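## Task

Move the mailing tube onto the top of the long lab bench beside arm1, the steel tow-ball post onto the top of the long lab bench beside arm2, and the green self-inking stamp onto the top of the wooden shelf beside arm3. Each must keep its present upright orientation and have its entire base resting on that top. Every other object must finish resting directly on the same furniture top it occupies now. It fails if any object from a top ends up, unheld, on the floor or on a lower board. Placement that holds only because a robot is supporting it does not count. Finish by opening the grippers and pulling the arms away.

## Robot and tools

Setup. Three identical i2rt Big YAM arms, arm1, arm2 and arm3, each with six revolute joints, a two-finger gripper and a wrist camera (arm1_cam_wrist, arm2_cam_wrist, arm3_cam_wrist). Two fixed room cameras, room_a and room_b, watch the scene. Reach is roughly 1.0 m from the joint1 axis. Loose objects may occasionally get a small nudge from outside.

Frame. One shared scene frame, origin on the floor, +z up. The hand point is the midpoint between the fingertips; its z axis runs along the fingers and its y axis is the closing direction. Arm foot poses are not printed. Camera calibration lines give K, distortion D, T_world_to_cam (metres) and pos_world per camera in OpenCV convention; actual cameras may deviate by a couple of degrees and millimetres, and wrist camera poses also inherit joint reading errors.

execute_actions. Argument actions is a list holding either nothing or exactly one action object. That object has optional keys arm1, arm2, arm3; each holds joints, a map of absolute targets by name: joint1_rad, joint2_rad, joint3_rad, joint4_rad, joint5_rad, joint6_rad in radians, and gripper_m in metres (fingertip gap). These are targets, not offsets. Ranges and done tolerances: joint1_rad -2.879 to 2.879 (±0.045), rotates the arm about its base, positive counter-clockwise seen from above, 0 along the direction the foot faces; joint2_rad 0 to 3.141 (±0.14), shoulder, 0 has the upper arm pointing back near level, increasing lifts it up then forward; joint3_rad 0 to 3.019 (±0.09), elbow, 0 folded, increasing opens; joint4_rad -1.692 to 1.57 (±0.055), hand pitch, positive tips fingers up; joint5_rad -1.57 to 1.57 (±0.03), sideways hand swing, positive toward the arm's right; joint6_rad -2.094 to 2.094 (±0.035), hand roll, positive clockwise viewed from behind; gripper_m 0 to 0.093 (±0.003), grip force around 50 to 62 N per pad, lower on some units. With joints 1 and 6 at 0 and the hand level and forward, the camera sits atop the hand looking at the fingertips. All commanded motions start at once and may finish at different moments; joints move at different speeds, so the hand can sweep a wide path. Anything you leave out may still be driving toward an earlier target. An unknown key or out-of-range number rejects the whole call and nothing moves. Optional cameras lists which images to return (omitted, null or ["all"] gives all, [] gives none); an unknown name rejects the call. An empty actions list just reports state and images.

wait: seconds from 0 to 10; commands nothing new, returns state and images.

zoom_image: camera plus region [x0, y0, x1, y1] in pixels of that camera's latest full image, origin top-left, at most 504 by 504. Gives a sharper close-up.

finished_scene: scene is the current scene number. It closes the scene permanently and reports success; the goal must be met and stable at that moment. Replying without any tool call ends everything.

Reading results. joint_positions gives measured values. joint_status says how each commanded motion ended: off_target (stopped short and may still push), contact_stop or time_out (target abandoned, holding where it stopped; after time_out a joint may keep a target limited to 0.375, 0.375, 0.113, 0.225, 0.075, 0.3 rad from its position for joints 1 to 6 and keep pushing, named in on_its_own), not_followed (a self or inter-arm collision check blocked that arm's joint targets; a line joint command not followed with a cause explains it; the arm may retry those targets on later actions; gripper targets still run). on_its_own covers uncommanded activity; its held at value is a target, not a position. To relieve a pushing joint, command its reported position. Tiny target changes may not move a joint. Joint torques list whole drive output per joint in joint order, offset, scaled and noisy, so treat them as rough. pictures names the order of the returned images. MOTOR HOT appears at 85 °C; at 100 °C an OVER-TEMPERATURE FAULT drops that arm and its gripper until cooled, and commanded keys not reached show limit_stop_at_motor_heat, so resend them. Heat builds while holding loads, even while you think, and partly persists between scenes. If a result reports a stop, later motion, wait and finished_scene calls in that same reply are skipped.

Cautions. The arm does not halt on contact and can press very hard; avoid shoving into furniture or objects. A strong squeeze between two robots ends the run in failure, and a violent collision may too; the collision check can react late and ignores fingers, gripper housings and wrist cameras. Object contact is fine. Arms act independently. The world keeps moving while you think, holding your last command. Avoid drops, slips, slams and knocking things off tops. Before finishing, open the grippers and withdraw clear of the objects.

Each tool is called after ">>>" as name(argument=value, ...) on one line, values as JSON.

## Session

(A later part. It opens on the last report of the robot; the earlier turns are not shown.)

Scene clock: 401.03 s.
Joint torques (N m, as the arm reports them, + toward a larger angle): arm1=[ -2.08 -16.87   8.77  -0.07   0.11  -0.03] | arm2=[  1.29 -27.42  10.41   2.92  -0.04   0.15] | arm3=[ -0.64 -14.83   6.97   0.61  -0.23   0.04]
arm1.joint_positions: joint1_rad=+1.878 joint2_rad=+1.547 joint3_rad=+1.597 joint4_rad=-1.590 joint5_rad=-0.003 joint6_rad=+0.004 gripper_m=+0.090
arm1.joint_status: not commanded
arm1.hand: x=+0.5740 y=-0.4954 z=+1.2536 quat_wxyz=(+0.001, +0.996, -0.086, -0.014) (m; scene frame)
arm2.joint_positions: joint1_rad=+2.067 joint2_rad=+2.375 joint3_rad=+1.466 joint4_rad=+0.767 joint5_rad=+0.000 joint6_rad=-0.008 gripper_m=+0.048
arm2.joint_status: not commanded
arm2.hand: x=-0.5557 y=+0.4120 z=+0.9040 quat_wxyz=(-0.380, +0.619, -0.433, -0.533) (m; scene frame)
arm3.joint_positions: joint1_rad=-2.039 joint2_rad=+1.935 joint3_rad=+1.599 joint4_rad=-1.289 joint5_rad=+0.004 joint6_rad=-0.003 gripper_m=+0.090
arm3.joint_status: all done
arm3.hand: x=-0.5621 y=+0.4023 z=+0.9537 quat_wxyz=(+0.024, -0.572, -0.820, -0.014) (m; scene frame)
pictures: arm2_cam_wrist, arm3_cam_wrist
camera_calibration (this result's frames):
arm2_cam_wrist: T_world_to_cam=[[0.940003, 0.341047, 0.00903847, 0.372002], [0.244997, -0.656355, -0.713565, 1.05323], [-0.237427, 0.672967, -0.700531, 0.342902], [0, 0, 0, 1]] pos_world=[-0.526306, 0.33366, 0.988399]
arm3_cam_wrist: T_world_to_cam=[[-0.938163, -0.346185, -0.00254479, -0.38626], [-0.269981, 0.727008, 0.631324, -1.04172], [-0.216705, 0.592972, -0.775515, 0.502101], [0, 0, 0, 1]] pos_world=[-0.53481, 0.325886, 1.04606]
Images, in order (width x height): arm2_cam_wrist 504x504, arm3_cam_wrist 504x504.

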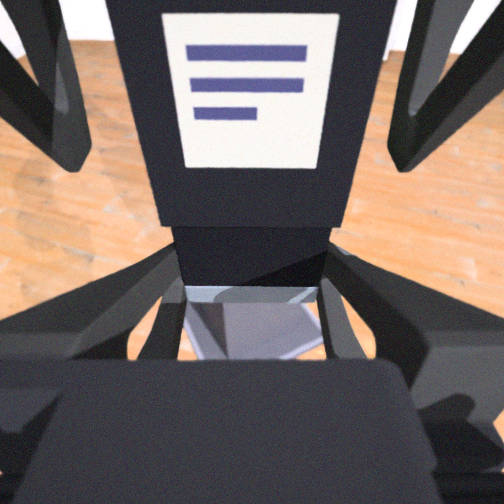

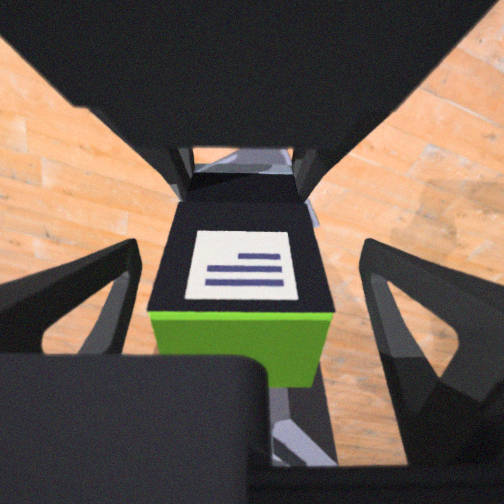

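>>> execute_actions(actions=[{"arm3":{"joints":{"gripper_m":0.0}}}], cameras=[])

>>> execute_actions(actions=[{"arm2":{"joints":{"gripper_m":0.09}}}], cameras=[])

>>> execute_actions(actions=[{"arm2":{"joints":{"joint2_rad":2.18,"joint3_rad":1.1,"joint4_rad":1.05}}}], cameras=["arm3_cam_wrist","room_a"])

Scene clock: 410.13 s.
Joint torques (N m, as the arm reports them, + toward a larger angle): arm1=[ -2.08 -16.78   8.77  -0.08   0.11  -0.03] | arm2=[  0.29 -27.27  10.46   2.92   0.12   0.1 ] | arm3=[ -0.63 -15.25   7.02   0.6   -0.07   0.01]
arm1.joint_positions: joint1_rad=+1.878 joint2_rad=+1.547 joint3_rad=+1.597 joint4_rad=-1.590 joint5_rad=-0.003 joint6_rad=+0.004 gripper_m=+0.090
arm1.joint_status: not commanded
arm1.hand: x=+0.5740 y=-0.4954 z=+1.2536 quat_wxyz=(+0.001, +0.996, -0.086, -0.014) (m; scene frame)
arm2.joint_positions: joint1_rad=+2.068 joint2_rad=+2.375 joint3_rad=+1.466 joint4_rad=+0.769 joint5_rad=-0.005 joint6_rad=-0.008 gripper_m=+0.048
arm2.joint_status: not commanded
arm2.hand: x=-0.5576 y=+0.4114 z=+0.9044 quat_wxyz=(-0.379, +0.620, -0.431, -0.535) (m; scene frame)
arm3.joint_positions: joint1_rad=-2.038 joint2_rad=+1.935 joint3_rad=+1.599 joint4_rad=-1.289 joint5_rad=-0.001 joint6_rad=+0.001 gripper_m=+0.051
arm3.joint_status: gripper_m off_target (ended at +0.051, target +0.000)
arm3.hand: x=-0.5605 y=+0.4029 z=+0.9537 quat_wxyz=(+0.023, -0.573, -0.819, -0.016) (m; scene frame)
pictures: none
No camera images: the call's "cameras" was empty. Leave "cameras" out to get every camera's image.

Scene clock: 410.83 s.
Joint torques (N m, as the arm reports them, + toward a larger angle): arm1=[ -2.07 -16.87   8.78  -0.08   0.11  -0.03] | arm2=[  1.02 -26.96  10.47   2.96   0.12   0.13] | arm3=[ -0.78 -14.94   7.     0.61  -0.06  -0.01]
arm1.joint_positions: joint1_rad=+1.878 joint2_rad=+1.547 joint3_rad=+1.597 joint4_rad=-1.590 joint5_rad=-0.003 joint6_rad=+0.004 gripper_m=+0.090
arm1.joint_status: not commanded
arm1.hand: x=+0.5740 y=-0.4954 z=+1.2536 quat_wxyz=(+0.001, +0.996, -0.086, -0.014) (m; scene frame)
arm2.joint_positions: joint1_rad=+2.068 joint2_rad=+2.375 joint3_rad=+1.466 joint4_rad=+0.769 joint5_rad=-0.004 joint6_rad=-0.008 gripper_m=+0.090
arm2.joint_status: all done
arm2.hand: x=-0.5575 y=+0.4114 z=+0.9044 quat_wxyz=(-0.379, +0.620, -0.432, -0.535) (m; scene frame)
arm3.joint_positions: joint1_rad=-2.038 joint2_rad=+1.935 joint3_rad=+1.599 joint4_rad=-1.289 joint5_rad=-0.001 joint6_rad=+0.001 gripper_m=+0.051
arm3.joint_status: not commanded
arm3.hand: x=-0.5605 y=+0.4029 z=+0.9537 quat_wxyz=(+0.023, -0.573, -0.819, -0.016) (m; scene frame)
pictures: none
No camera images: the call's "cameras" was empty. Leave "cameras" out to get every camera's image.

Scene clock: 411.93 s.
Joint torques (N m, as the arm reports them, + toward a larger angle): arm1=[ -2.07 -16.82   8.79  -0.08   0.11  -0.03] | arm2=[  0.25 -19.99   6.71   2.75   0.09   0.15] | arm3=[ -0.72 -14.74   6.9   -0.04  -0.06   0.  ]
arm1.joint_positions: joint1_rad=+1.878 joint2_rad=+1.547 joint3_rad=+1.597 joint4_rad=-1.590 joint5_rad=-0.003 joint6_rad=+0.004 gripper_m=+0.090
arm1.joint_status: not commanded
arm1.hand: x=+0.5740 y=-0.4954 z=+1.2536 quat_wxyz=(+0.001, +0.996, -0.086, -0.014) (m; scene frame)
arm2.joint_positions: joint1_rad=+2.068 joint2_rad=+2.179 joint3_rad=+1.092 joint4_rad=+1.036 joint5_rad=-0.004 joint6_rad=-0.008 gripper_m=+0.090
arm2.joint_status: all done
arm2.hand: x=-0.5231 y=+0.3148 z=+0.9483 quat_wxyz=(-0.398, +0.595, -0.414, -0.562) (m; scene frame)
arm3.joint_positions: joint1_rad=-2.038 joint2_rad=+1.930 joint3_rad=+1.601 joint4_rad=-1.271 joint5_rad=-0.001 joint6_rad=+0.002 gripper_m=+0.051
arm3.joint_status: not commanded
arm3.hand: x=-0.5586 y=+0.3979 z=+0.9568 quat_wxyz=(+0.013, -0.573, -0.819, -0.009) (m; scene frame)
pictures: arm3_cam_wrist, room_a
camera_calibration (this result's frames):
arm3_cam_wrist: T_world_to_cam=[[-0.939218, -0.343245, -0.00728316, -0.381765], [-0.275601, 0.741135, 0.612179, -1.02997], [-0.20473, 0.576976, -0.790686, 0.535463], [0, 0, 0, 1]] pos_world=[-0.532796, 0.323357, 1.05113]
Images, in order (width x height): arm3_cam_wrist 504x504, room_a 504x504.

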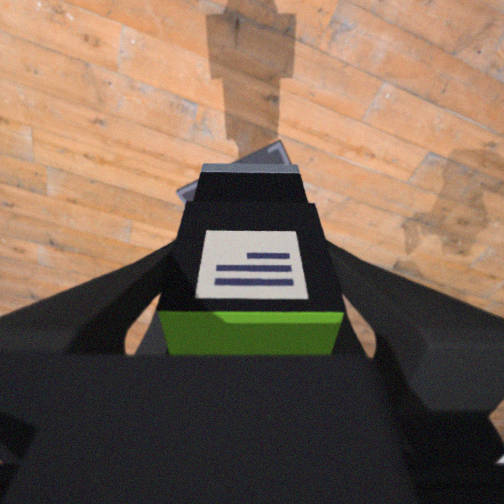

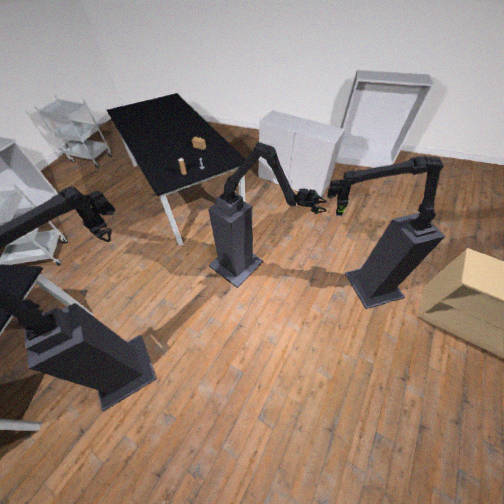

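>>> execute_actions(actions=[{"arm3":{"joints":{"joint1_rad":0.8,"joint2_rad":1.85,"joint3_rad":1.62,"joint4_rad":-1.34}},"arm2":{"joints":{"joint2_rad":1.0,"joint3_rad":0.6,"joint4_rad":0.4}}}], cameras=[])

>>> execute_actions(actions=[{"arm3":{"joints":{"joint2_rad":2.2,"joint3_rad":1.52,"joint4_rad":-0.89}},"arm2":{"joints":{"joint1_rad":-1.711}}}], cameras=["arm3_cam_wrist","room_b"])

Scene clock: 429.13 s.
Joint torques (N m, as the arm reports them, + toward a larger angle): arm1=[ -2.09 -16.76   8.79  -0.08   0.11  -0.03] | arm2=[ 0.33 -7.32 10.45  1.98  0.08  0.13] | arm3=[ -1.95 -16.09   8.26  -0.05  -0.08  -0.01]
arm1.joint_positions: joint1_rad=+1.878 joint2_rad=+1.547 joint3_rad=+1.597 joint4_rad=-1.590 joint5_rad=-0.003 joint6_rad=+0.004 gripper_m=+0.090
arm1.joint_status: not commanded
arm1.hand: x=+0.5740 y=-0.4954 z=+1.2536 quat_wxyz=(+0.001, +0.996, -0.086, -0.014) (m; scene frame)
arm2.joint_positions: joint1_rad=+2.068 joint2_rad=+1.005 joint3_rad=+0.598 joint4_rad=+0.405 joint5_rad=-0.004 joint6_rad=-0.008 gripper_m=+0.090
arm2.joint_status: all done
arm2.hand: x=-0.4413 y=+0.0848 z=+1.2318 quat_wxyz=(-0.408, +0.581, -0.404, -0.576) (m; scene frame)
arm3.joint_positions: joint1_rad=+0.809 joint2_rad=+1.876 joint3_rad=+1.601 joint4_rad=-1.330 joint5_rad=+0.000 joint6_rad=+0.002 gripper_m=+0.051
arm3.joint_status: all done
arm3.hand: x=-0.7872 y=+1.4945 z=+0.9894 quat_wxyz=(+0.012, +0.726, -0.687, +0.011) (m; scene frame)
pictures: none
No camera images: the call's "cameras" was empty. Leave "cameras" out to get every camera's image.

Scene clock: 432.00 s.
Joint torques (N m, as the arm reports them, + toward a larger angle): arm1=[ -2.06 -16.78   8.79  -0.07   0.11  -0.03] | arm2=[-0.48 -6.32 10.42  1.84 -0.07  0.15] | arm3=[ -1.95 -18.17   6.79   0.65  -0.09  -0.01]
arm1.joint_positions: joint1_rad=+1.878 joint2_rad=+1.547 joint3_rad=+1.597 joint4_rad=-1.590 joint5_rad=-0.003 joint6_rad=+0.004 gripper_m=+0.090
arm1.joint_status: not commanded
arm1.hand: x=+0.5740 y=-0.4954 z=+1.2536 quat_wxyz=(+0.001, +0.996, -0.086, -0.014) (m; scene frame)
arm2.joint_positions: joint1_rad=-1.707 joint2_rad=+1.005 joint3_rad=+0.598 joint4_rad=+0.405 joint5_rad=-0.001 joint6_rad=-0.008 gripper_m=+0.090
arm2.joint_status: all done
arm2.hand: x=-0.4184 y=-0.8135 z=+1.2329 quat_wxyz=(-0.420, -0.566, -0.425, +0.569) (m; scene frame)
arm3.joint_positions: joint1_rad=+0.809 joint2_rad=+2.231 joint3_rad=+1.498 joint4_rad=-0.900 joint5_rad=+0.000 joint6_rad=+0.002 gripper_m=+0.051
arm3.joint_status: all done
arm3.hand: x=-0.7886 y=+1.5119 z=+0.7546 quat_wxyz=(+0.021, +0.726, -0.687, +0.021) (m; scene frame)
pictures: arm3_cam_wrist, room_b
camera_calibration (this result's frames):
arm3_cam_wrist: T_world_to_cam=[[0.998437, 0.0551484, -0.00906638, 0.710159], [0.0484013, -0.772115, 0.633637, 0.731962], [0.0279438, -0.633085, -0.773577, 1.68583], [0, 0, 0, 1]] pos_world=[-0.791585, 1.59327, 0.846758]
Images, in order (width x height): arm3_cam_wrist 504x504, room_b 504x504.

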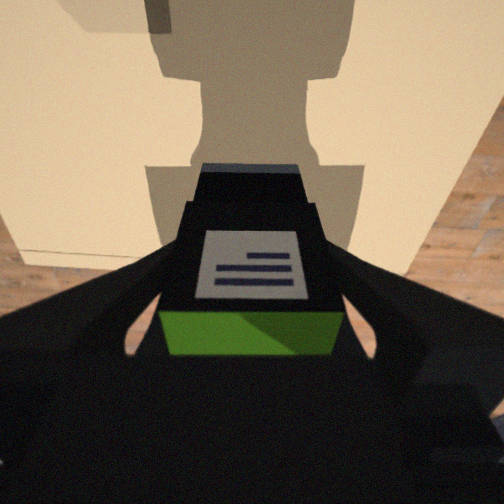

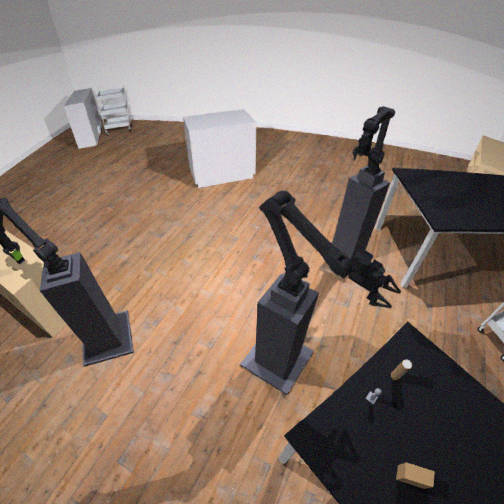

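>>> execute_actions(actions=[{"arm3":{"joints":{"joint2_rad":2.46,"joint3_rad":1.73,"joint4_rad":-0.86}},"arm2":{"joints":{"joint2_rad":2.18,"joint3_rad":1.124,"joint4_rad":1.03}}}], cameras=["arm3_cam_wrist","arm2_cam_wrist"])

Scene clock: 442.03 s.
Joint torques (N m, as the arm reports them, + toward a larger angle): arm1=[ -2.08 -16.8    8.78  -0.07   0.11  -0.03] | arm2=[ -0.39 -21.88   7.26   2.8   -0.01   0.12] | arm3=[ -2.03 -16.64   7.28   0.45  -0.07  -0.01]
arm1.joint_positions: joint1_rad=+1.878 joint2_rad=+1.547 joint3_rad=+1.597 joint4_rad=-1.590 joint5_rad=-0.003 joint6_rad=+0.004 gripper_m=+0.090
arm1.joint_status: not commanded
arm1.hand: x=+0.5740 y=-0.4954 z=+1.2536 quat_wxyz=(+0.001, +0.996, -0.086, -0.014) (m; scene frame)
arm2.joint_positions: joint1_rad=-1.707 joint2_rad=+2.199 joint3_rad=+1.107 joint4_rad=+1.012 joint5_rad=-0.001 joint6_rad=-0.008 gripper_m=+0.090
arm2.joint_status: all done
arm2.hand: x=-0.4892 y=-1.0512 z=+0.9361 quat_wxyz=(-0.403, -0.587, -0.441, +0.546) (m; scene frame)
arm3.joint_positions: joint1_rad=+0.809 joint2_rad=+2.447 joint3_rad=+1.699 joint4_rad=-0.864 joint5_rad=+0.000 joint6_rad=+0.002 gripper_m=+0.051
arm3.joint_status: all done
arm3.hand: x=-0.7915 y=+1.5619 z=+0.6832 quat_wxyz=(+0.014, +0.726, -0.687, +0.013) (m; scene frame)
pictures: arm2_cam_wrist, arm3_cam_wrist
camera_calibration (this result's frames):
arm2_cam_wrist: T_world_to_cam=[[-0.959884, 0.280289, 0.0077472, -0.183913], [0.177436, 0.62858, -0.757234, 1.45802], [-0.217114, -0.725483, -0.653098, -0.138743], [0, 0, 0, 1]] pos_world=[-0.465363, -0.96559, 1.01488]
arm3_cam_wrist: T_world_to_cam=[[0.998449, 0.054926, -0.00908717, 0.710089], [0.0488251, -0.785472, 0.616968, 0.848532], [0.0267499, -0.616455, -0.786936, 1.64458], [0, 0, 0, 1]] pos_world=[-0.794409, 1.6413, 0.777112]
Images, in order (width x height): arm2_cam_wrist 504x504, arm3_cam_wrist 504x504.

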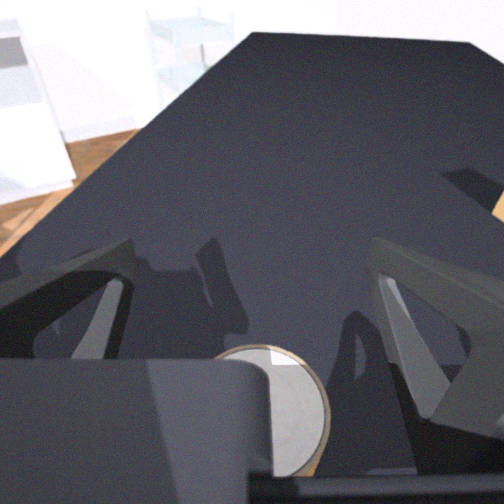

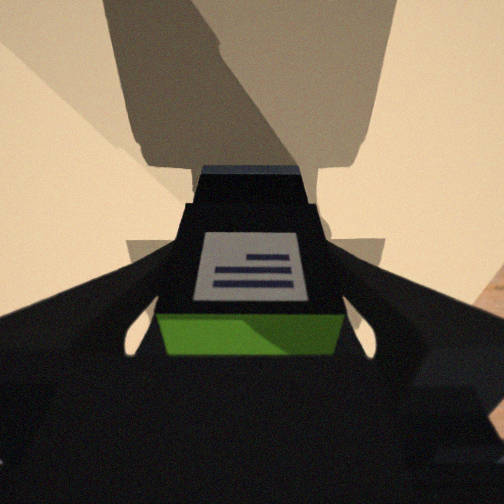

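>>> execute_actions(actions=[{"arm3":{"joints":{"gripper_m":0.09}},"arm2":{"joints":{"joint1_rad":-1.725,"joint2_rad":2.47,"joint4_rad":1.3}}}], cameras=["arm2_cam_wrist"])

>>> execute_actions(actions=[{"arm3":{"joints":{"joint2_rad":1.6,"joint3_rad":1.5,"joint4_rad":-1.45}},"arm2":{"joints":{"gripper_m":0.0}}}], cameras=["arm2_cam_wrist","room_b"])

Scene clock: 450.30 s.
Joint torques (N m, as the arm reports them, + toward a larger angle): arm1=[ -2.1  -16.82   8.79  -0.07   0.11  -0.04] | arm2=[ -0.52 -21.67   4.69   2.96  -0.06   0.14] | arm3=[ -1.98 -16.71   7.34   0.42  -0.09  -0.01]
arm1.joint_positions: joint1_rad=+1.878 joint2_rad=+1.547 joint3_rad=+1.597 joint4_rad=-1.590 joint5_rad=-0.003 joint6_rad=+0.004 gripper_m=+0.090
arm1.joint_status: not commanded
arm1.hand: x=+0.5740 y=-0.4954 z=+1.2536 quat_wxyz=(+0.001, +0.996, -0.086, -0.014) (m; scene frame)
arm2.joint_positions: joint1_rad=-1.714 joint2_rad=+2.497 joint3_rad=+1.111 joint4_rad=+1.281 joint5_rad=+0.000 joint6_rad=-0.006 gripper_m=+0.090
arm2.joint_status: all done
arm2.hand: x=-0.4822 y=-1.0109 z=+0.7999 quat_wxyz=(-0.396, -0.597, -0.443, +0.539) (m; scene frame)
arm3.joint_positions: joint1_rad=+0.809 joint2_rad=+2.447 joint3_rad=+1.699 joint4_rad=-0.864 joint5_rad=+0.000 joint6_rad=+0.002 gripper_m=+0.090
arm3.joint_status: all done
arm3.hand: x=-0.7915 y=+1.5616 z=+0.6828 quat_wxyz=(+0.014, +0.726, -0.687, +0.013) (m; scene frame)
pictures: arm2_cam_wrist
camera_calibration (this result's frames):
arm2_cam_wrist: T_world_to_cam=[[-0.957721, 0.287655, 0.00493931, -0.176662], [0.189959, 0.645159, -0.740058, 1.33736], [-0.216068, -0.707831, -0.672525, -0.16298], [0, 0, 0, 1]] pos_world=[-0.458452, -0.927357, 0.880991]
Images, in order (width x height): arm2_cam_wrist 504x504.

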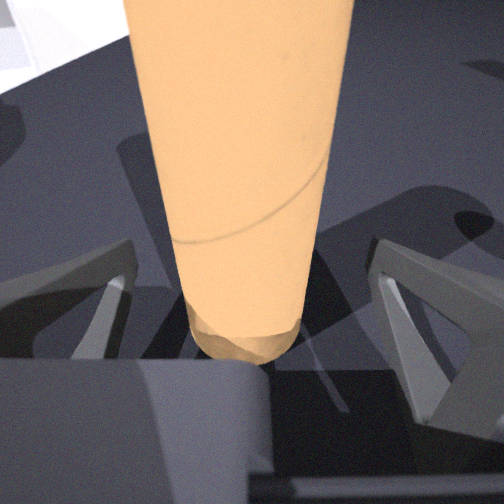

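Scene clock: 451.93 s.
Joint torques (N m, as the arm reports them, + toward a larger angle): arm1=[ -2.04 -16.77   8.78  -0.08   0.11  -0.03] | arm2=[ -0.38 -22.06   4.58   3.14  -0.03   0.09] | arm3=[ -1.95 -10.19   8.59   0.14  -0.09  -0.02]
arm1.joint_positions: joint1_rad=+1.878 joint2_rad=+1.547 joint3_rad=+1.597 joint4_rad=-1.590 joint5_rad=-0.003 joint6_rad=+0.004 gripper_m=+0.090
arm1.joint_status: not commanded
arm1.hand: x=+0.5740 y=-0.4954 z=+1.2536 quat_wxyz=(+0.001, +0.996, -0.086, -0.014) (m; scene frame)
arm2.joint_positions: joint1_rad=-1.714 joint2_rad=+2.497 joint3_rad=+1.111 joint4_rad=+1.281 joint5_rad=+0.000 joint6_rad=-0.006 gripper_m=+0.045
arm2.joint_status: gripper_m off_target (ended at +0.045, target +0.000)
arm2.hand: x=-0.4822 y=-1.0109 z=+0.7999 quat_wxyz=(-0.396, -0.597, -0.443, +0.539) (m; scene frame)
arm3.joint_positions: joint1_rad=+0.809 joint2_rad=+1.593 joint3_rad=+1.482 joint4_rad=-1.443 joint5_rad=+0.000 joint6_rad=+0.002 gripper_m=+0.090
arm3.joint_status: all done
arm3.hand: x=-0.7826 y=+1.4166 z=+1.0867 quat_wxyz=(-0.006, +0.726, -0.687, -0.007) (m; scene frame)
pictures: arm2_cam_wrist, room_b
camera_calibration (this result's frames):
arm2_cam_wrist: T_world_to_cam=[[-0.957721, 0.287655, 0.00493931, -0.176662], [0.189959, 0.645159, -0.740058, 1.33736], [-0.216068, -0.707831, -0.672525, -0.16298], [0, 0, 0, 1]] pos_world=[-0.458452, -0.927357, 0.880991]
Images, in order (width x height): arm2_cam_wrist 504x504, room_b 504x504.

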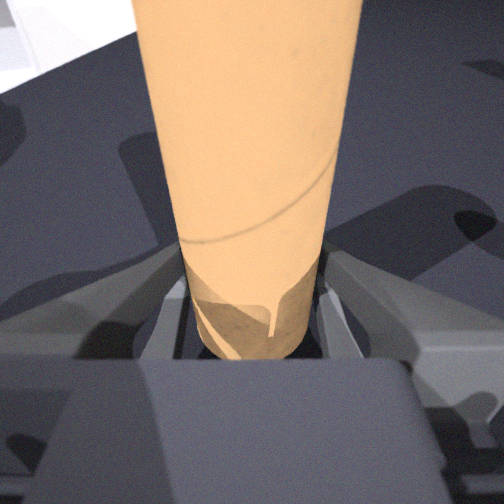

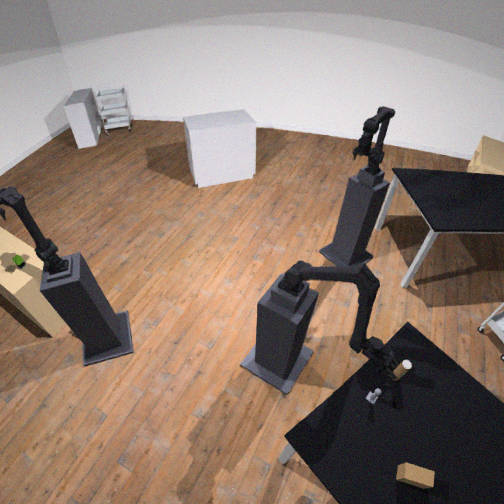

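>>> execute_actions(actions=[{"arm2":{"joints":{"joint2_rad":1.0,"joint3_rad":0.6,"joint4_rad":0.4}},"arm1":{"joints":{"joint2_rad":1.725,"joint3_rad":1.72,"joint4_rad":-1.55}}}], cameras=[])

>>> execute_actions(actions=[{"arm2":{"joints":{"joint1_rad":0.0}}}], cameras=[])

>>> execute_actions(actions=[{"arm2":{"joints":{"joint2_rad":2.04,"joint3_rad":1.34,"joint4_rad":0.72}}}], cameras=["arm1_cam_wrist","room_a"])

Scene clock: 471.07 s.
Joint torques (N m, as the arm reports them, + toward a larger angle): arm1=[ -2.04 -21.92   9.85   0.46   0.11  -0.03] | arm2=[-0.38 -7.65 10.62  1.8  -0.06  0.13] | arm3=[ -1.8  -10.34   8.61   0.15  -0.07  -0.01]
arm1.joint_positions: joint1_rad=+1.878 joint2_rad=+1.740 joint3_rad=+1.679 joint4_rad=-1.560 joint5_rad=-0.003 joint6_rad=+0.004 gripper_m=+0.090
arm1.joint_status: all done
arm1.hand: x=+0.5234 y=-0.4869 z=+1.1929 quat_wxyz=(+0.004, +0.996, -0.086, +0.026) (m; scene frame)
arm2.joint_positions: joint1_rad=-1.714 joint2_rad=+1.006 joint3_rad=+0.597 joint4_rad=+0.404 joint5_rad=+0.000 joint6_rad=-0.006 gripper_m=+0.045
arm2.joint_status: all done
arm2.hand: x=-0.4217 y=-0.8126 z=+1.2309 quat_wxyz=(-0.418, -0.569, -0.423, +0.568) (m; scene frame)
arm3.joint_positions: joint1_rad=+0.809 joint2_rad=+1.593 joint3_rad=+1.482 joint4_rad=-1.443 joint5_rad=+0.000 joint6_rad=+0.002 gripper_m=+0.090
arm3.joint_status: not commanded
arm3.hand: x=-0.7826 y=+1.4166 z=+1.0867 quat_wxyz=(-0.006, +0.726, -0.687, -0.007) (m; scene frame)
pictures: none
No camera images: the call's "cameras" was empty. Leave "cameras" out to get every camera's image.

Scene clock: 472.93 s.
Joint torques (N m, as the arm reports them, + toward a larger angle): arm1=[ -2.08 -21.42   9.87   0.44   0.11  -0.03] | arm2=[ 0.27 -6.48 10.46  1.98 -0.01  0.13] | arm3=[ -1.76 -10.37   8.61   0.16  -0.07  -0.02]
arm1.joint_positions: joint1_rad=+1.878 joint2_rad=+1.740 joint3_rad=+1.679 joint4_rad=-1.560 joint5_rad=-0.003 joint6_rad=+0.004 gripper_m=+0.090
arm1.joint_status: not commanded
arm1.hand: x=+0.5234 y=-0.4869 z=+1.1929 quat_wxyz=(+0.004, +0.996, -0.086, +0.026) (m; scene frame)
arm2.joint_positions: joint1_rad=-0.003 joint2_rad=+1.006 joint3_rad=+0.597 joint4_rad=+0.404 joint5_rad=+0.000 joint6_rad=-0.006 gripper_m=+0.045
arm2.joint_status: all done
arm2.hand: x=+0.1847 y=-0.4356 z=+1.2311 quat_wxyz=(-0.703, -0.054, -0.707, +0.058) (m; scene frame)
arm3.joint_positions: joint1_rad=+0.809 joint2_rad=+1.593 joint3_rad=+1.482 joint4_rad=-1.443 joint5_rad=+0.000 joint6_rad=+0.002 gripper_m=+0.090
arm3.joint_status: not commanded
arm3.hand: x=-0.7826 y=+1.4166 z=+1.0867 quat_wxyz=(-0.006, +0.726, -0.687, -0.007) (m; scene frame)
pictures: none
No camera images: the call's "cameras" was empty. Leave "cameras" out to get every camera's image.

Scene clock: 475.97 s.
Joint torques (N m, as the arm reports them, + toward a larger angle): arm1=[ -1.82 -14.95  16.31   3.8   -0.07   0.18] | arm2=[ 0.    3.65 15.92 -4.43 -0.05  0.11] | arm3=[ -1.93 -10.35   8.59   0.13  -0.09  -0.01]
arm1.joint_positions: joint1_rad=+1.874 joint2_rad=+1.685 joint3_rad=+1.578 joint4_rad=-1.675 joint5_rad=+0.003 joint6_rad=-0.017 gripper_m=+0.090
arm1.joint_status: not commanded
arm1.hand: x=+0.5838 y=-0.4944 z=+1.1875 quat_wxyz=(+0.009, +0.991, -0.076, +0.106) (m; scene frame)
arm2.joint_positions: joint1_rad=-0.003 joint2_rad=+1.783 joint3_rad=+1.265 joint4_rad=+0.856 joint5_rad=+0.000 joint6_rad=-0.006 gripper_m=+0.045
arm2.joint_status: joint2_rad time_out (moved +0.777 of +1.034); joint4_rad time_out (moved +0.453 of +0.316); the others done
arm2.on_its_own: joint2_rad reads +1.783 and still pushes toward +2.040 since a time_out; joint4_rad reads +0.856 and still pushes toward +0.720 since a time_out
arm2.hand: x=+0.4404 y=-0.4763 z=+1.2771 quat_wxyz=(-0.814, -0.043, -0.576, +0.067) (m; scene frame)
arm3.joint_positions: joint1_rad=+0.809 joint2_rad=+1.593 joint3_rad=+1.482 joint4_rad=-1.443 joint5_rad=+0.000 joint6_rad=+0.002 gripper_m=+0.090
arm3.joint_status: not commanded
arm3.hand: x=-0.7826 y=+1.4166 z=+1.0867 quat_wxyz=(-0.006, +0.726, -0.687, -0.007) (m; scene frame)
pictures: arm1_cam_wrist, room_a
camera_calibration (this result's frames):
arm1_cam_wrist: T_world_to_cam=[[0.145679, 0.989304, 0.00742323, 0.394506], [0.661438, -0.102974, 0.742897, -1.31821], [0.735716, -0.103315, -0.669364, 0.435698], [0, 0, 0, 1]] pos_world=[0.493894, -0.481014, 1.26801]
Images, in order (width x height): arm1_cam_wrist 504x504, room_a 504x504.

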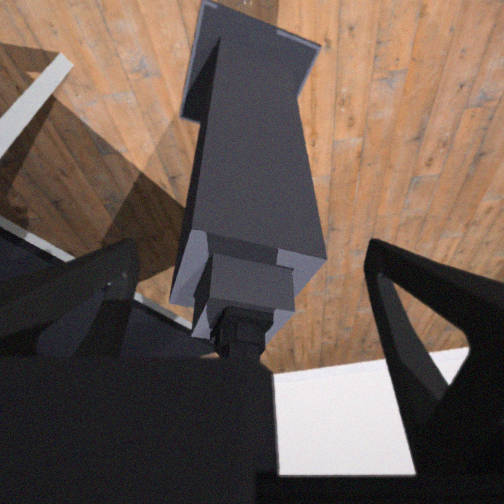

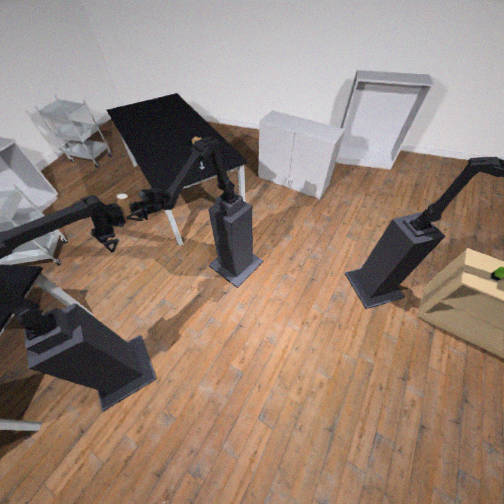

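Collision on the swing; back off at once.

>>> execute_actions(actions=[{"arm2":{"joints":{"joint2_rad":1.4,"joint3_rad":0.9,"joint4_rad":0.5}}}], cameras=["arm2_cam_wrist","room_a"])

Scene clock: 481.57 s.
Joint torques (N m, as the arm reports them, + toward a larger angle): arm1=[ -1.73 -19.71  10.18   0.51  -0.05   0.15] | arm2=[  0.78 -11.32  12.21   2.16  -0.05   0.12] | arm3=[ -1.86 -10.26   8.63   0.1   -0.08   0.01]
arm1.joint_positions: joint1_rad=+1.874 joint2_rad=+1.724 joint3_rad=+1.674 joint4_rad=-1.562 joint5_rad=+0.002 joint6_rad=-0.013 gripper_m=+0.090
arm1.joint_status: not commanded
arm1.hand: x=+0.5271 y=-0.4847 z=+1.1994 quat_wxyz=(+0.001, +0.997, -0.079, +0.021) (m; scene frame)
arm2.joint_positions: joint1_rad=-0.003 joint2_rad=+1.391 joint3_rad=+0.870 joint4_rad=+0.496 joint5_rad=+0.000 joint6_rad=-0.006 gripper_m=+0.045
arm2.joint_status: all done
arm2.hand: x=+0.3084 y=-0.4553 z=+1.2165 quat_wxyz=(-0.696, -0.054, -0.714, +0.057) (m; scene frame)
arm3.joint_positions: joint1_rad=+0.809 joint2_rad=+1.593 joint3_rad=+1.482 joint4_rad=-1.443 joint5_rad=+0.000 joint6_rad=+0.002 gripper_m=+0.090
arm3.joint_status: not commanded
arm3.hand: x=-0.7826 y=+1.4166 z=+1.0867 quat_wxyz=(-0.006, +0.726, -0.687, -0.007) (m; scene frame)
pictures: arm2_cam_wrist, room_a
camera_calibration (this result's frames):
arm2_cam_wrist: T_world_to_cam=[[-0.151586, -0.988414, 0.00771016, -0.414362], [-0.604835, 0.0865841, -0.79163, 1.19059], [0.781791, -0.124663, -0.610952, 0.564141], [0, 0, 0, 1]] pos_world=[0.216258, -0.44232, 1.29036]
Images, in order (width x height): arm2_cam_wrist 504x504, room_a 504x504.

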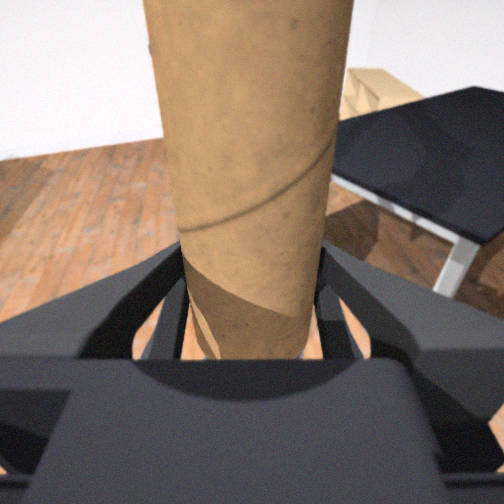

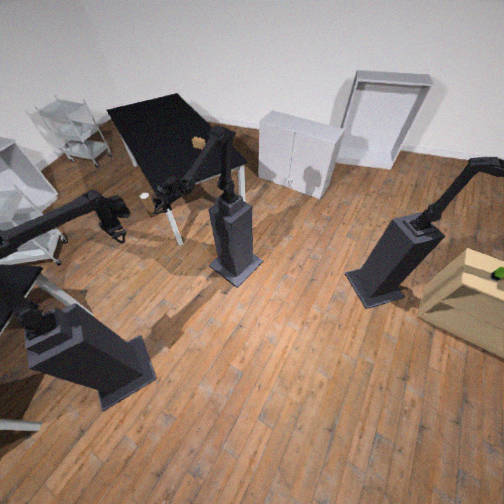

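>>> execute_actions(actions=[{"arm1":{"joints":{"joint2_rad":1.35,"joint3_rad":1.6,"joint4_rad":-1.68}},"arm2":{"joints":{"joint2_rad":1.85,"joint3_rad":1.02,"joint4_rad":0.83}}}], cameras=[])

>>> execute_actions(actions=[{"arm2":{"joints":{"joint2_rad":2.04,"joint3_rad":1.34,"joint4_rad":0.72}}}], cameras=["room_a"])

>>> execute_actions(actions=[{"arm1":{"joints":{"joint2_rad":1.68,"joint3_rad":1.74,"joint4_rad":-1.6}}}], cameras=["arm1_cam_wrist","room_a"])

Scene clock: 493.63 s.
Joint torques (N m, as the arm reports them, + toward a larger angle): arm1=[ -1.69 -13.19   8.02   0.15  -0.05   0.14] | arm2=[  0.32 -19.82  10.12   3.13  -0.03   0.14] | arm3=[ -1.83 -10.17   8.62   0.17  -0.08  -0.02]
arm1.joint_positions: joint1_rad=+1.874 joint2_rad=+1.351 joint3_rad=+1.588 joint4_rad=-1.669 joint5_rad=+0.002 joint6_rad=-0.013 gripper_m=+0.090
arm1.joint_status: all done
joint sent to its limit — the command would take arm1.joint4_rad past its lower limit, so that joint was sent only as far as its limit.
arm1.hand: x=+0.6325 y=-0.5027 z=+1.3307 quat_wxyz=(-0.007, +0.995, -0.079, -0.068) (m; scene frame)
arm2.joint_positions: joint1_rad=-0.003 joint2_rad=+1.875 joint3_rad=+0.992 joint4_rad=+0.809 joint5_rad=+0.000 joint6_rad=-0.006 gripper_m=+0.045
arm2.joint_status: all done
arm2.hand: x=+0.3972 y=-0.4697 z=+1.0565 quat_wxyz=(-0.679, -0.055, -0.730, +0.056) (m; scene frame)
arm3.joint_positions: joint1_rad=+0.809 joint2_rad=+1.593 joint3_rad=+1.482 joint4_rad=-1.443 joint5_rad=+0.000 joint6_rad=+0.002 gripper_m=+0.090
arm3.joint_status: not commanded
arm3.hand: x=-0.7826 y=+1.4166 z=+1.0867 quat_wxyz=(-0.006, +0.726, -0.687, -0.007) (m; scene frame)
pictures: none
No camera images: the call's "cameras" was empty. Leave "cameras" out to get every camera's image.

Scene clock: 494.70 s.
Joint torques (N m, as the arm reports them, + toward a larger angle): arm1=[ -1.76 -13.08   8.1    0.13  -0.06   0.14] | arm2=[  0.69 -21.54  12.44   2.13  -0.06   0.15] | arm3=[ -2.01 -10.33   8.61   0.1   -0.09  -0.01]
arm1.joint_positions: joint1_rad=+1.874 joint2_rad=+1.351 joint3_rad=+1.588 joint4_rad=-1.669 joint5_rad=+0.002 joint6_rad=-0.013 gripper_m=+0.090
arm1.joint_status: not commanded
arm1.hand: x=+0.6325 y=-0.5027 z=+1.3307 quat_wxyz=(-0.007, +0.995, -0.079, -0.068) (m; scene frame)
arm2.joint_positions: joint1_rad=-0.003 joint2_rad=+2.046 joint3_rad=+1.293 joint4_rad=+0.720 joint5_rad=+0.000 joint6_rad=-0.006 gripper_m=+0.045
arm2.joint_status: all done
arm2.hand: x=+0.4880 y=-0.4841 z=+1.0643 quat_wxyz=(-0.693, -0.054, -0.717, +0.057) (m; scene frame)
arm3.joint_positions: joint1_rad=+0.809 joint2_rad=+1.593 joint3_rad=+1.482 joint4_rad=-1.443 joint5_rad=+0.000 joint6_rad=+0.002 gripper_m=+0.090
arm3.joint_status: not commanded
arm3.hand: x=-0.7826 y=+1.4166 z=+1.0867 quat_wxyz=(-0.006, +0.726, -0.687, -0.007) (m; scene frame)
pictures: room_a
Images, in order (width x height): room_a 504x504.

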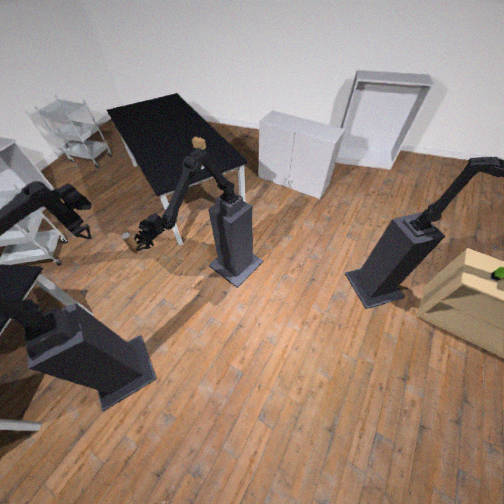

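Scene clock: 496.03 s.
Joint torques (N m, as the arm reports them, + toward a larger angle): arm1=[ -1.69 -20.51   9.42   0.48  -0.05   0.15] | arm2=[  0.19 -22.    12.43   2.08  -0.09   0.09] | arm3=[ -1.99 -10.18   8.61   0.07  -0.08  -0.02]
arm1.joint_positions: joint1_rad=+1.874 joint2_rad=+1.692 joint3_rad=+1.709 joint4_rad=-1.610 joint5_rad=+0.002 joint6_rad=-0.013 gripper_m=+0.090
arm1.joint_status: all done
arm1.hand: x=+0.5337 y=-0.4858 z=+1.2281 quat_wxyz=(+0.001, +0.997, -0.079, +0.013) (m; scene frame)
arm2.joint_positions: joint1_rad=-0.003 joint2_rad=+2.046 joint3_rad=+1.293 joint4_rad=+0.720 joint5_rad=+0.000 joint6_rad=-0.006 gripper_m=+0.045
arm2.joint_status: not commanded
arm2.hand: x=+0.4880 y=-0.4841 z=+1.0643 quat_wxyz=(-0.693, -0.054, -0.717, +0.057) (m; scene frame)
arm3.joint_positions: joint1_rad=+0.809 joint2_rad=+1.593 joint3_rad=+1.482 joint4_rad=-1.443 joint5_rad=+0.000 joint6_rad=+0.002 gripper_m=+0.090
arm3.joint_status: not commanded
arm3.hand: x=-0.7826 y=+1.4166 z=+1.0867 quat_wxyz=(-0.006, +0.726, -0.687, -0.007) (m; scene frame)
pictures: arm1_cam_wrist, room_a
camera_calibration (this result's frames):
arm1_cam_wrist: T_world_to_cam=[[0.151445, 0.988397, 0.011635, 0.384275], [0.786203, -0.127582, 0.604655, -1.22306], [0.599124, -0.0824248, -0.796402, 0.739708], [0, 0, 0, 1]] pos_world=[0.460197, -0.474886, 1.32416]
Images, in order (width x height): arm1_cam_wrist 504x504, room_a 504x504.

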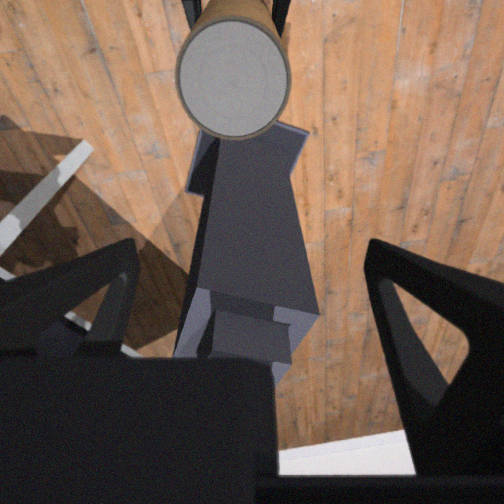

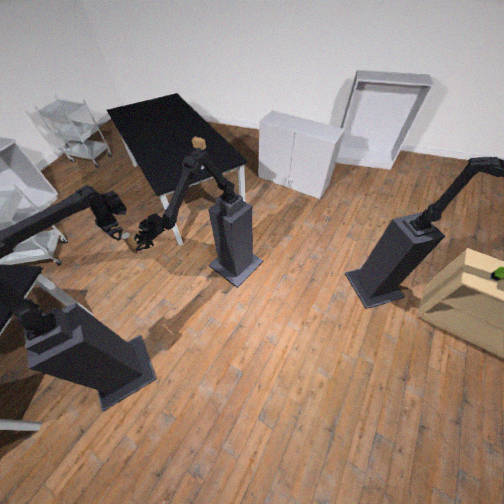

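>>> execute_actions(actions=[{"arm2":{"joints":{"joint1_rad":-0.012,"joint2_rad":2.02,"joint3_rad":1.46,"joint4_rad":0.6}}}], cameras=["arm1_cam_wrist"])

Scene clock: 504.40 s.
Joint torques (N m, as the arm reports them, + toward a larger angle): arm1=[ -1.69 -20.5    9.28   0.48  -0.05   0.14] | arm2=[ -0.31 -25.18  12.95   1.73  -0.03   0.1 ] | arm3=[ -1.8  -10.13   8.55   0.14  -0.08  -0.03]
arm1.joint_positions: joint1_rad=+1.874 joint2_rad=+1.692 joint3_rad=+1.709 joint4_rad=-1.610 joint5_rad=+0.002 joint6_rad=-0.013 gripper_m=+0.090
arm1.joint_status: not commanded
arm1.hand: x=+0.5337 y=-0.4858 z=+1.2281 quat_wxyz=(+0.001, +0.997, -0.079, +0.013) (m; scene frame)
arm2.joint_positions: joint1_rad=-0.003 joint2_rad=+2.045 joint3_rad=+1.417 joint4_rad=+0.603 joint5_rad=+0.000 joint6_rad=-0.006 gripper_m=+0.045
arm2.joint_status: all done
arm2.hand: x=+0.5178 y=-0.4889 z=+1.1037 quat_wxyz=(-0.696, -0.054, -0.714, +0.057) (m; scene frame)
arm3.joint_positions: joint1_rad=+0.809 joint2_rad=+1.593 joint3_rad=+1.482 joint4_rad=-1.443 joint5_rad=+0.000 joint6_rad=+0.002 gripper_m=+0.090
arm3.joint_status: not commanded
arm3.hand: x=-0.7826 y=+1.4166 z=+1.0867 quat_wxyz=(-0.006, +0.726, -0.687, -0.007) (m; scene frame)
pictures: arm1_cam_wrist
camera_calibration (this result's frames):
arm1_cam_wrist: T_world_to_cam=[[0.151445, 0.988397, 0.011635, 0.384275], [0.786203, -0.127582, 0.604655, -1.22306], [0.599124, -0.0824248, -0.796402, 0.739708], [0, 0, 0, 1]] pos_world=[0.460197, -0.474886, 1.32416]
Images, in order (width x height): arm1_cam_wrist 504x504.

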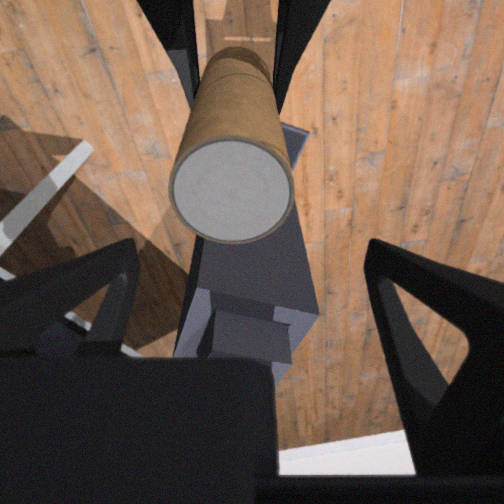

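>>> execute_actions(actions=[{"arm1":{"joints":{"joint1_rad":1.885,"joint2_rad":1.78,"joint4_rad":-1.52}}}], cameras=["arm1_cam_wrist"])

Scene clock: 511.97 s.
Joint torques (N m, as the arm reports them, + toward a larger angle): arm1=[ -0.52 -21.98   9.44   0.55  -0.06   0.15] | arm2=[ -0.92 -23.73  12.9    1.91  -0.07   0.08] | arm3=[ -2.02 -10.35   8.59   0.14  -0.08  -0.02]
arm1.joint_positions: joint1_rad=+1.876 joint2_rad=+1.789 joint3_rad=+1.709 joint4_rad=-1.533 joint5_rad=+0.002 joint6_rad=-0.013 gripper_m=+0.090
arm1.joint_status: all done
arm1.hand: x=+0.5052 y=-0.4817 z=+1.1785 quat_wxyz=(+0.001, +0.997, -0.078, +0.023) (m; scene frame)
arm2.joint_positions: joint1_rad=-0.003 joint2_rad=+2.045 joint3_rad=+1.417 joint4_rad=+0.603 joint5_rad=+0.000 joint6_rad=-0.006 gripper_m=+0.045
arm2.joint_status: not commanded
arm2.hand: x=+0.5178 y=-0.4889 z=+1.1037 quat_wxyz=(-0.696, -0.054, -0.714, +0.057) (m; scene frame)
arm3.joint_positions: joint1_rad=+0.809 joint2_rad=+1.593 joint3_rad=+1.482 joint4_rad=-1.443 joint5_rad=+0.000 joint6_rad=+0.002 gripper_m=+0.090
arm3.joint_status: not commanded
arm3.hand: x=-0.7826 y=+1.4166 z=+1.0867 quat_wxyz=(-0.006, +0.726, -0.687, -0.007) (m; scene frame)
pictures: arm1_cam_wrist
camera_calibration (this result's frames):
arm1_cam_wrist: T_world_to_cam=[[0.149689, 0.988669, 0.0112447, 0.386658], [0.774191, -0.124275, 0.620632, -1.18134], [0.614997, -0.0841961, -0.784021, 0.694164], [0, 0, 0, 1]] pos_world=[0.429793, -0.470641, 1.27307]
Images, in order (width x height): arm1_cam_wrist 504x504.

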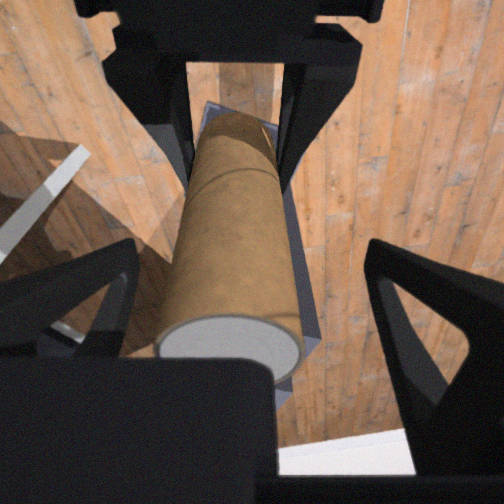

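>>> execute_actions(actions=[{"arm1":{"joints":{"gripper_m":0.0}}}], cameras=[])

>>> execute_actions(actions=[{"arm2":{"joints":{"gripper_m":0.09}}}], cameras=[])

>>> execute_actions(actions=[{"arm2":{"joints":{"joint2_rad":1.85,"joint3_rad":1.02,"joint4_rad":0.83}}}], cameras=["arm1_cam_wrist","room_a"])

Scene clock: 520.07 s.
Joint torques (N m, as the arm reports them, + toward a larger angle): arm1=[ -1.13 -21.7    9.22   0.55   0.15   0.11] | arm2=[ -0.82 -24.44  12.95   1.86   0.1    0.11] | arm3=[ -1.98 -10.42   8.57   0.14  -0.08  -0.01]
arm1.joint_positions: joint1_rad=+1.882 joint2_rad=+1.789 joint3_rad=+1.709 joint4_rad=-1.533 joint5_rad=-0.004 joint6_rad=-0.009 gripper_m=+0.046
arm1.joint_status: gripper_m off_target (ended at +0.046, target +0.000)
arm1.hand: x=+0.5044 y=-0.4858 z=+1.1785 quat_wxyz=(+0.004, +0.997, -0.077, +0.022) (m; scene frame)
arm2.joint_positions: joint1_rad=+0.000 joint2_rad=+2.045 joint3_rad=+1.417 joint4_rad=+0.602 joint5_rad=-0.005 joint6_rad=-0.005 gripper_m=+0.045
arm2.joint_status: not commanded
arm2.hand: x=+0.5183 y=-0.4857 z=+1.1035 quat_wxyz=(-0.696, -0.052, -0.714, +0.055) (m; scene frame)
arm3.joint_positions: joint1_rad=+0.809 joint2_rad=+1.593 joint3_rad=+1.482 joint4_rad=-1.443 joint5_rad=+0.000 joint6_rad=+0.002 gripper_m=+0.090
arm3.joint_status: not commanded
arm3.hand: x=-0.7826 y=+1.4166 z=+1.0867 quat_wxyz=(-0.006, +0.726, -0.687, -0.007) (m; scene frame)
pictures: none
No camera images: the call's "cameras" was empty. Leave "cameras" out to get every camera's image.

Scene clock: 520.77 s.
Joint torques (N m, as the arm reports them, + toward a larger angle): arm1=[ -0.6  -21.7    9.18   0.54   0.1    0.1 ] | arm2=[ -0.41 -24.45  12.87   2.15   0.1    0.11] | arm3=[ -1.93 -10.01   8.53   0.14  -0.08  -0.02]
arm1.joint_positions: joint1_rad=+1.882 joint2_rad=+1.789 joint3_rad=+1.709 joint4_rad=-1.533 joint5_rad=-0.003 joint6_rad=-0.009 gripper_m=+0.046
arm1.joint_status: not commanded
arm1.hand: x=+0.5044 y=-0.4856 z=+1.1785 quat_wxyz=(+0.004, +0.997, -0.077, +0.022) (m; scene frame)
arm2.joint_positions: joint1_rad=+0.000 joint2_rad=+2.045 joint3_rad=+1.417 joint4_rad=+0.602 joint5_rad=-0.004 joint6_rad=-0.005 gripper_m=+0.090
arm2.joint_status: all done
arm2.hand: x=+0.5183 y=-0.4858 z=+1.1035 quat_wxyz=(-0.696, -0.052, -0.714, +0.055) (m; scene frame)
arm3.joint_positions: joint1_rad=+0.809 joint2_rad=+1.593 joint3_rad=+1.482 joint4_rad=-1.443 joint5_rad=+0.000 joint6_rad=+0.002 gripper_m=+0.090
arm3.joint_status: not commanded
arm3.hand: x=-0.7826 y=+1.4166 z=+1.0867 quat_wxyz=(-0.006, +0.726, -0.687, -0.007) (m; scene frame)
pictures: none
No camera images: the call's "cameras" was empty. Leave "cameras" out to get every camera's image.

Scene clock: 522.03 s.
Joint torques (N m, as the arm reports them, + toward a larger angle): arm1=[ -1.05 -21.7    9.21   0.55   0.11   0.11] | arm2=[ -0.8  -17.03   8.97   2.56   0.07   0.11] | arm3=[ -1.82 -10.33   8.56   0.07  -0.08  -0.01]
arm1.joint_positions: joint1_rad=+1.882 joint2_rad=+1.789 joint3_rad=+1.709 joint4_rad=-1.533 joint5_rad=-0.003 joint6_rad=-0.009 gripper_m=+0.046
arm1.joint_status: not commanded
arm1.hand: x=+0.5044 y=-0.4856 z=+1.1785 quat_wxyz=(+0.004, +0.997, -0.077, +0.022) (m; scene frame)
arm2.joint_positions: joint1_rad=+0.000 joint2_rad=+1.846 joint3_rad=+1.007 joint4_rad=+0.819 joint5_rad=-0.004 joint6_rad=-0.005 gripper_m=+0.090
arm2.joint_status: all done
arm2.hand: x=+0.4009 y=-0.4674 z=+1.0854 quat_wxyz=(-0.698, -0.052, -0.712, +0.055) (m; scene frame)
arm3.joint_positions: joint1_rad=+0.809 joint2_rad=+1.593 joint3_rad=+1.482 joint4_rad=-1.443 joint5_rad=+0.000 joint6_rad=+0.002 gripper_m=+0.090
arm3.joint_status: not commanded
arm3.hand: x=-0.7826 y=+1.4166 z=+1.0867 quat_wxyz=(-0.006, +0.726, -0.687, -0.007) (m; scene frame)
pictures: arm1_cam_wrist, room_a
camera_calibration (this result's frames):
arm1_cam_wrist: T_world_to_cam=[[0.148033, 0.988961, 0.00645851, 0.397217], [0.775124, -0.120075, 0.620294, -1.17927], [0.614222, -0.0868176, -0.784343, 0.693796], [0, 0, 0, 1]] pos_world=[0.429135, -0.4742, 1.2731]
Images, in order (width x height): arm1_cam_wrist 504x504, room_a 504x504.

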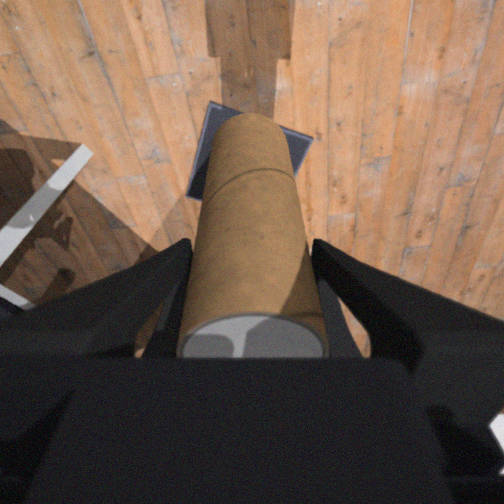

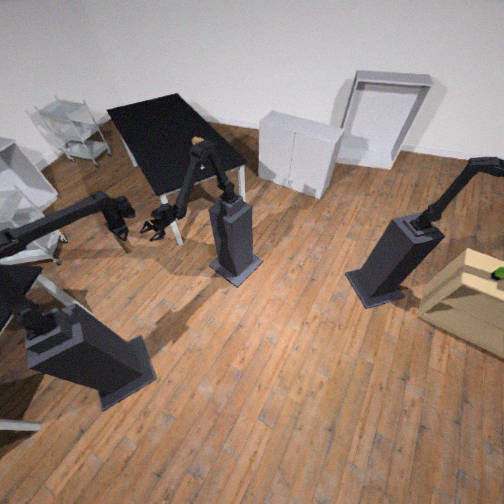

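>>> execute_actions(actions=[{"arm1":{"joints":{"joint1_rad":-2.1}},"arm2":{"joints":{"joint2_rad":0.6,"joint3_rad":0.6,"joint4_rad":0.0}}}], cameras=[])

>>> execute_actions(actions=[{"arm1":{"joints":{"joint2_rad":2.19,"joint3_rad":1.57,"joint4_rad":-0.93}}}], cameras=["arm1_cam_wrist","room_b"])

Scene clock: 536.33 s.
Joint torques (N m, as the arm reports them, + toward a larger angle): arm1=[ -0.4  -21.63   9.27   0.21  -0.03   0.11] | arm2=[-0.98 -1.94 11.46  1.7   0.07  0.13] | arm3=[ -1.8  -10.27   8.58   0.12  -0.08  -0.02]
arm1.joint_positions: joint1_rad=-2.108 joint2_rad=+1.789 joint3_rad=+1.709 joint4_rad=-1.522 joint5_rad=+0.002 joint6_rad=-0.009 gripper_m=+0.046
arm1.joint_status: all done
arm1.hand: x=+1.3251 y=-1.0343 z=+1.1809 quat_wxyz=(+0.013, -0.480, -0.877, -0.007) (m; scene frame)
arm2.joint_positions: joint1_rad=+0.000 joint2_rad=+0.601 joint3_rad=+0.595 joint4_rad=+0.006 joint5_rad=-0.004 joint6_rad=-0.005 gripper_m=+0.090
arm2.joint_status: all done
arm2.hand: x=+0.0889 y=-0.4184 z=+1.2963 quat_wxyz=(-0.705, -0.051, -0.705, +0.055) (m; scene frame)
arm3.joint_positions: joint1_rad=+0.809 joint2_rad=+1.593 joint3_rad=+1.482 joint4_rad=-1.443 joint5_rad=+0.000 joint6_rad=+0.002 gripper_m=+0.090
arm3.joint_status: not commanded
arm3.hand: x=-0.7826 y=+1.4166 z=+1.0867 quat_wxyz=(-0.006, +0.726, -0.687, -0.007) (m; scene frame)
pictures: none
No camera images: the call's "cameras" was empty. Leave "cameras" out to get every camera's image.

Scene clock: 537.60 s.
Joint torques (N m, as the arm reports them, + toward a larger angle): arm1=[ -0.62 -25.92   6.69   0.56   0.03   0.11] | arm2=[-0.29 -1.95 11.53  1.66  0.07  0.1 ] | arm3=[ -1.93 -10.33   8.59   0.1   -0.08  -0.01]
arm1.joint_positions: joint1_rad=-2.107 joint2_rad=+2.206 joint3_rad=+1.550 joint4_rad=-0.944 joint5_rad=+0.000 joint6_rad=-0.009 gripper_m=+0.046
arm1.joint_status: all done
arm1.hand: x=+1.3548 y=-1.0801 z=+0.8885 quat_wxyz=(+0.011, -0.480, -0.877, -0.007) (m; scene frame)
arm2.joint_positions: joint1_rad=+0.000 joint2_rad=+0.601 joint3_rad=+0.595 joint4_rad=+0.006 joint5_rad=-0.004 joint6_rad=-0.005 gripper_m=+0.090
arm2.joint_status: not commanded
arm2.hand: x=+0.0889 y=-0.4184 z=+1.2963 quat_wxyz=(-0.705, -0.051, -0.705, +0.055) (m; scene frame)
arm3.joint_positions: joint1_rad=+0.809 joint2_rad=+1.593 joint3_rad=+1.482 joint4_rad=-1.443 joint5_rad=+0.000 joint6_rad=+0.002 gripper_m=+0.090
arm3.joint_status: not commanded
arm3.hand: x=-0.7826 y=+1.4166 z=+1.0867 quat_wxyz=(-0.006, +0.726, -0.687, -0.007) (m; scene frame)
pictures: arm1_cam_wrist, room_b
camera_calibration (this result's frames):
arm1_cam_wrist: T_world_to_cam=[[-0.83915, -0.543826, 0.00901365, 0.540797], [-0.428345, 0.670988, 0.605223, 0.768392], [-0.335184, 0.504012, -0.796005, 1.82717], [0, 0, 0, 1]] pos_world=[1.39539, -1.1424, 0.984513]
Images, in order (width x height): arm1_cam_wrist 504x504, room_b 504x504.

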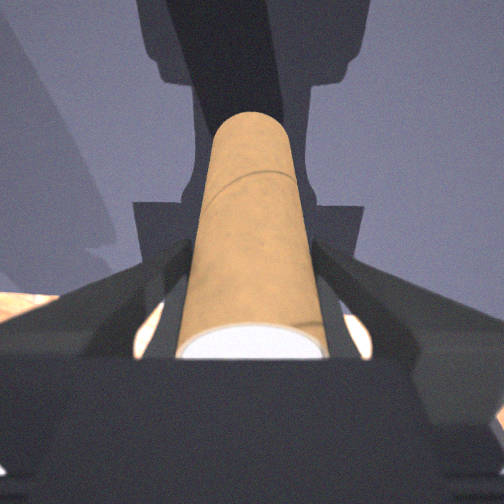

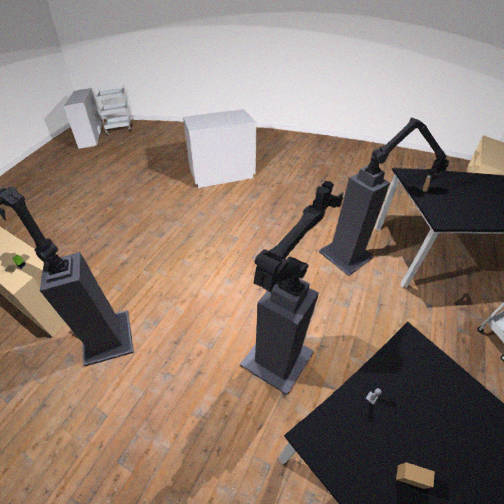

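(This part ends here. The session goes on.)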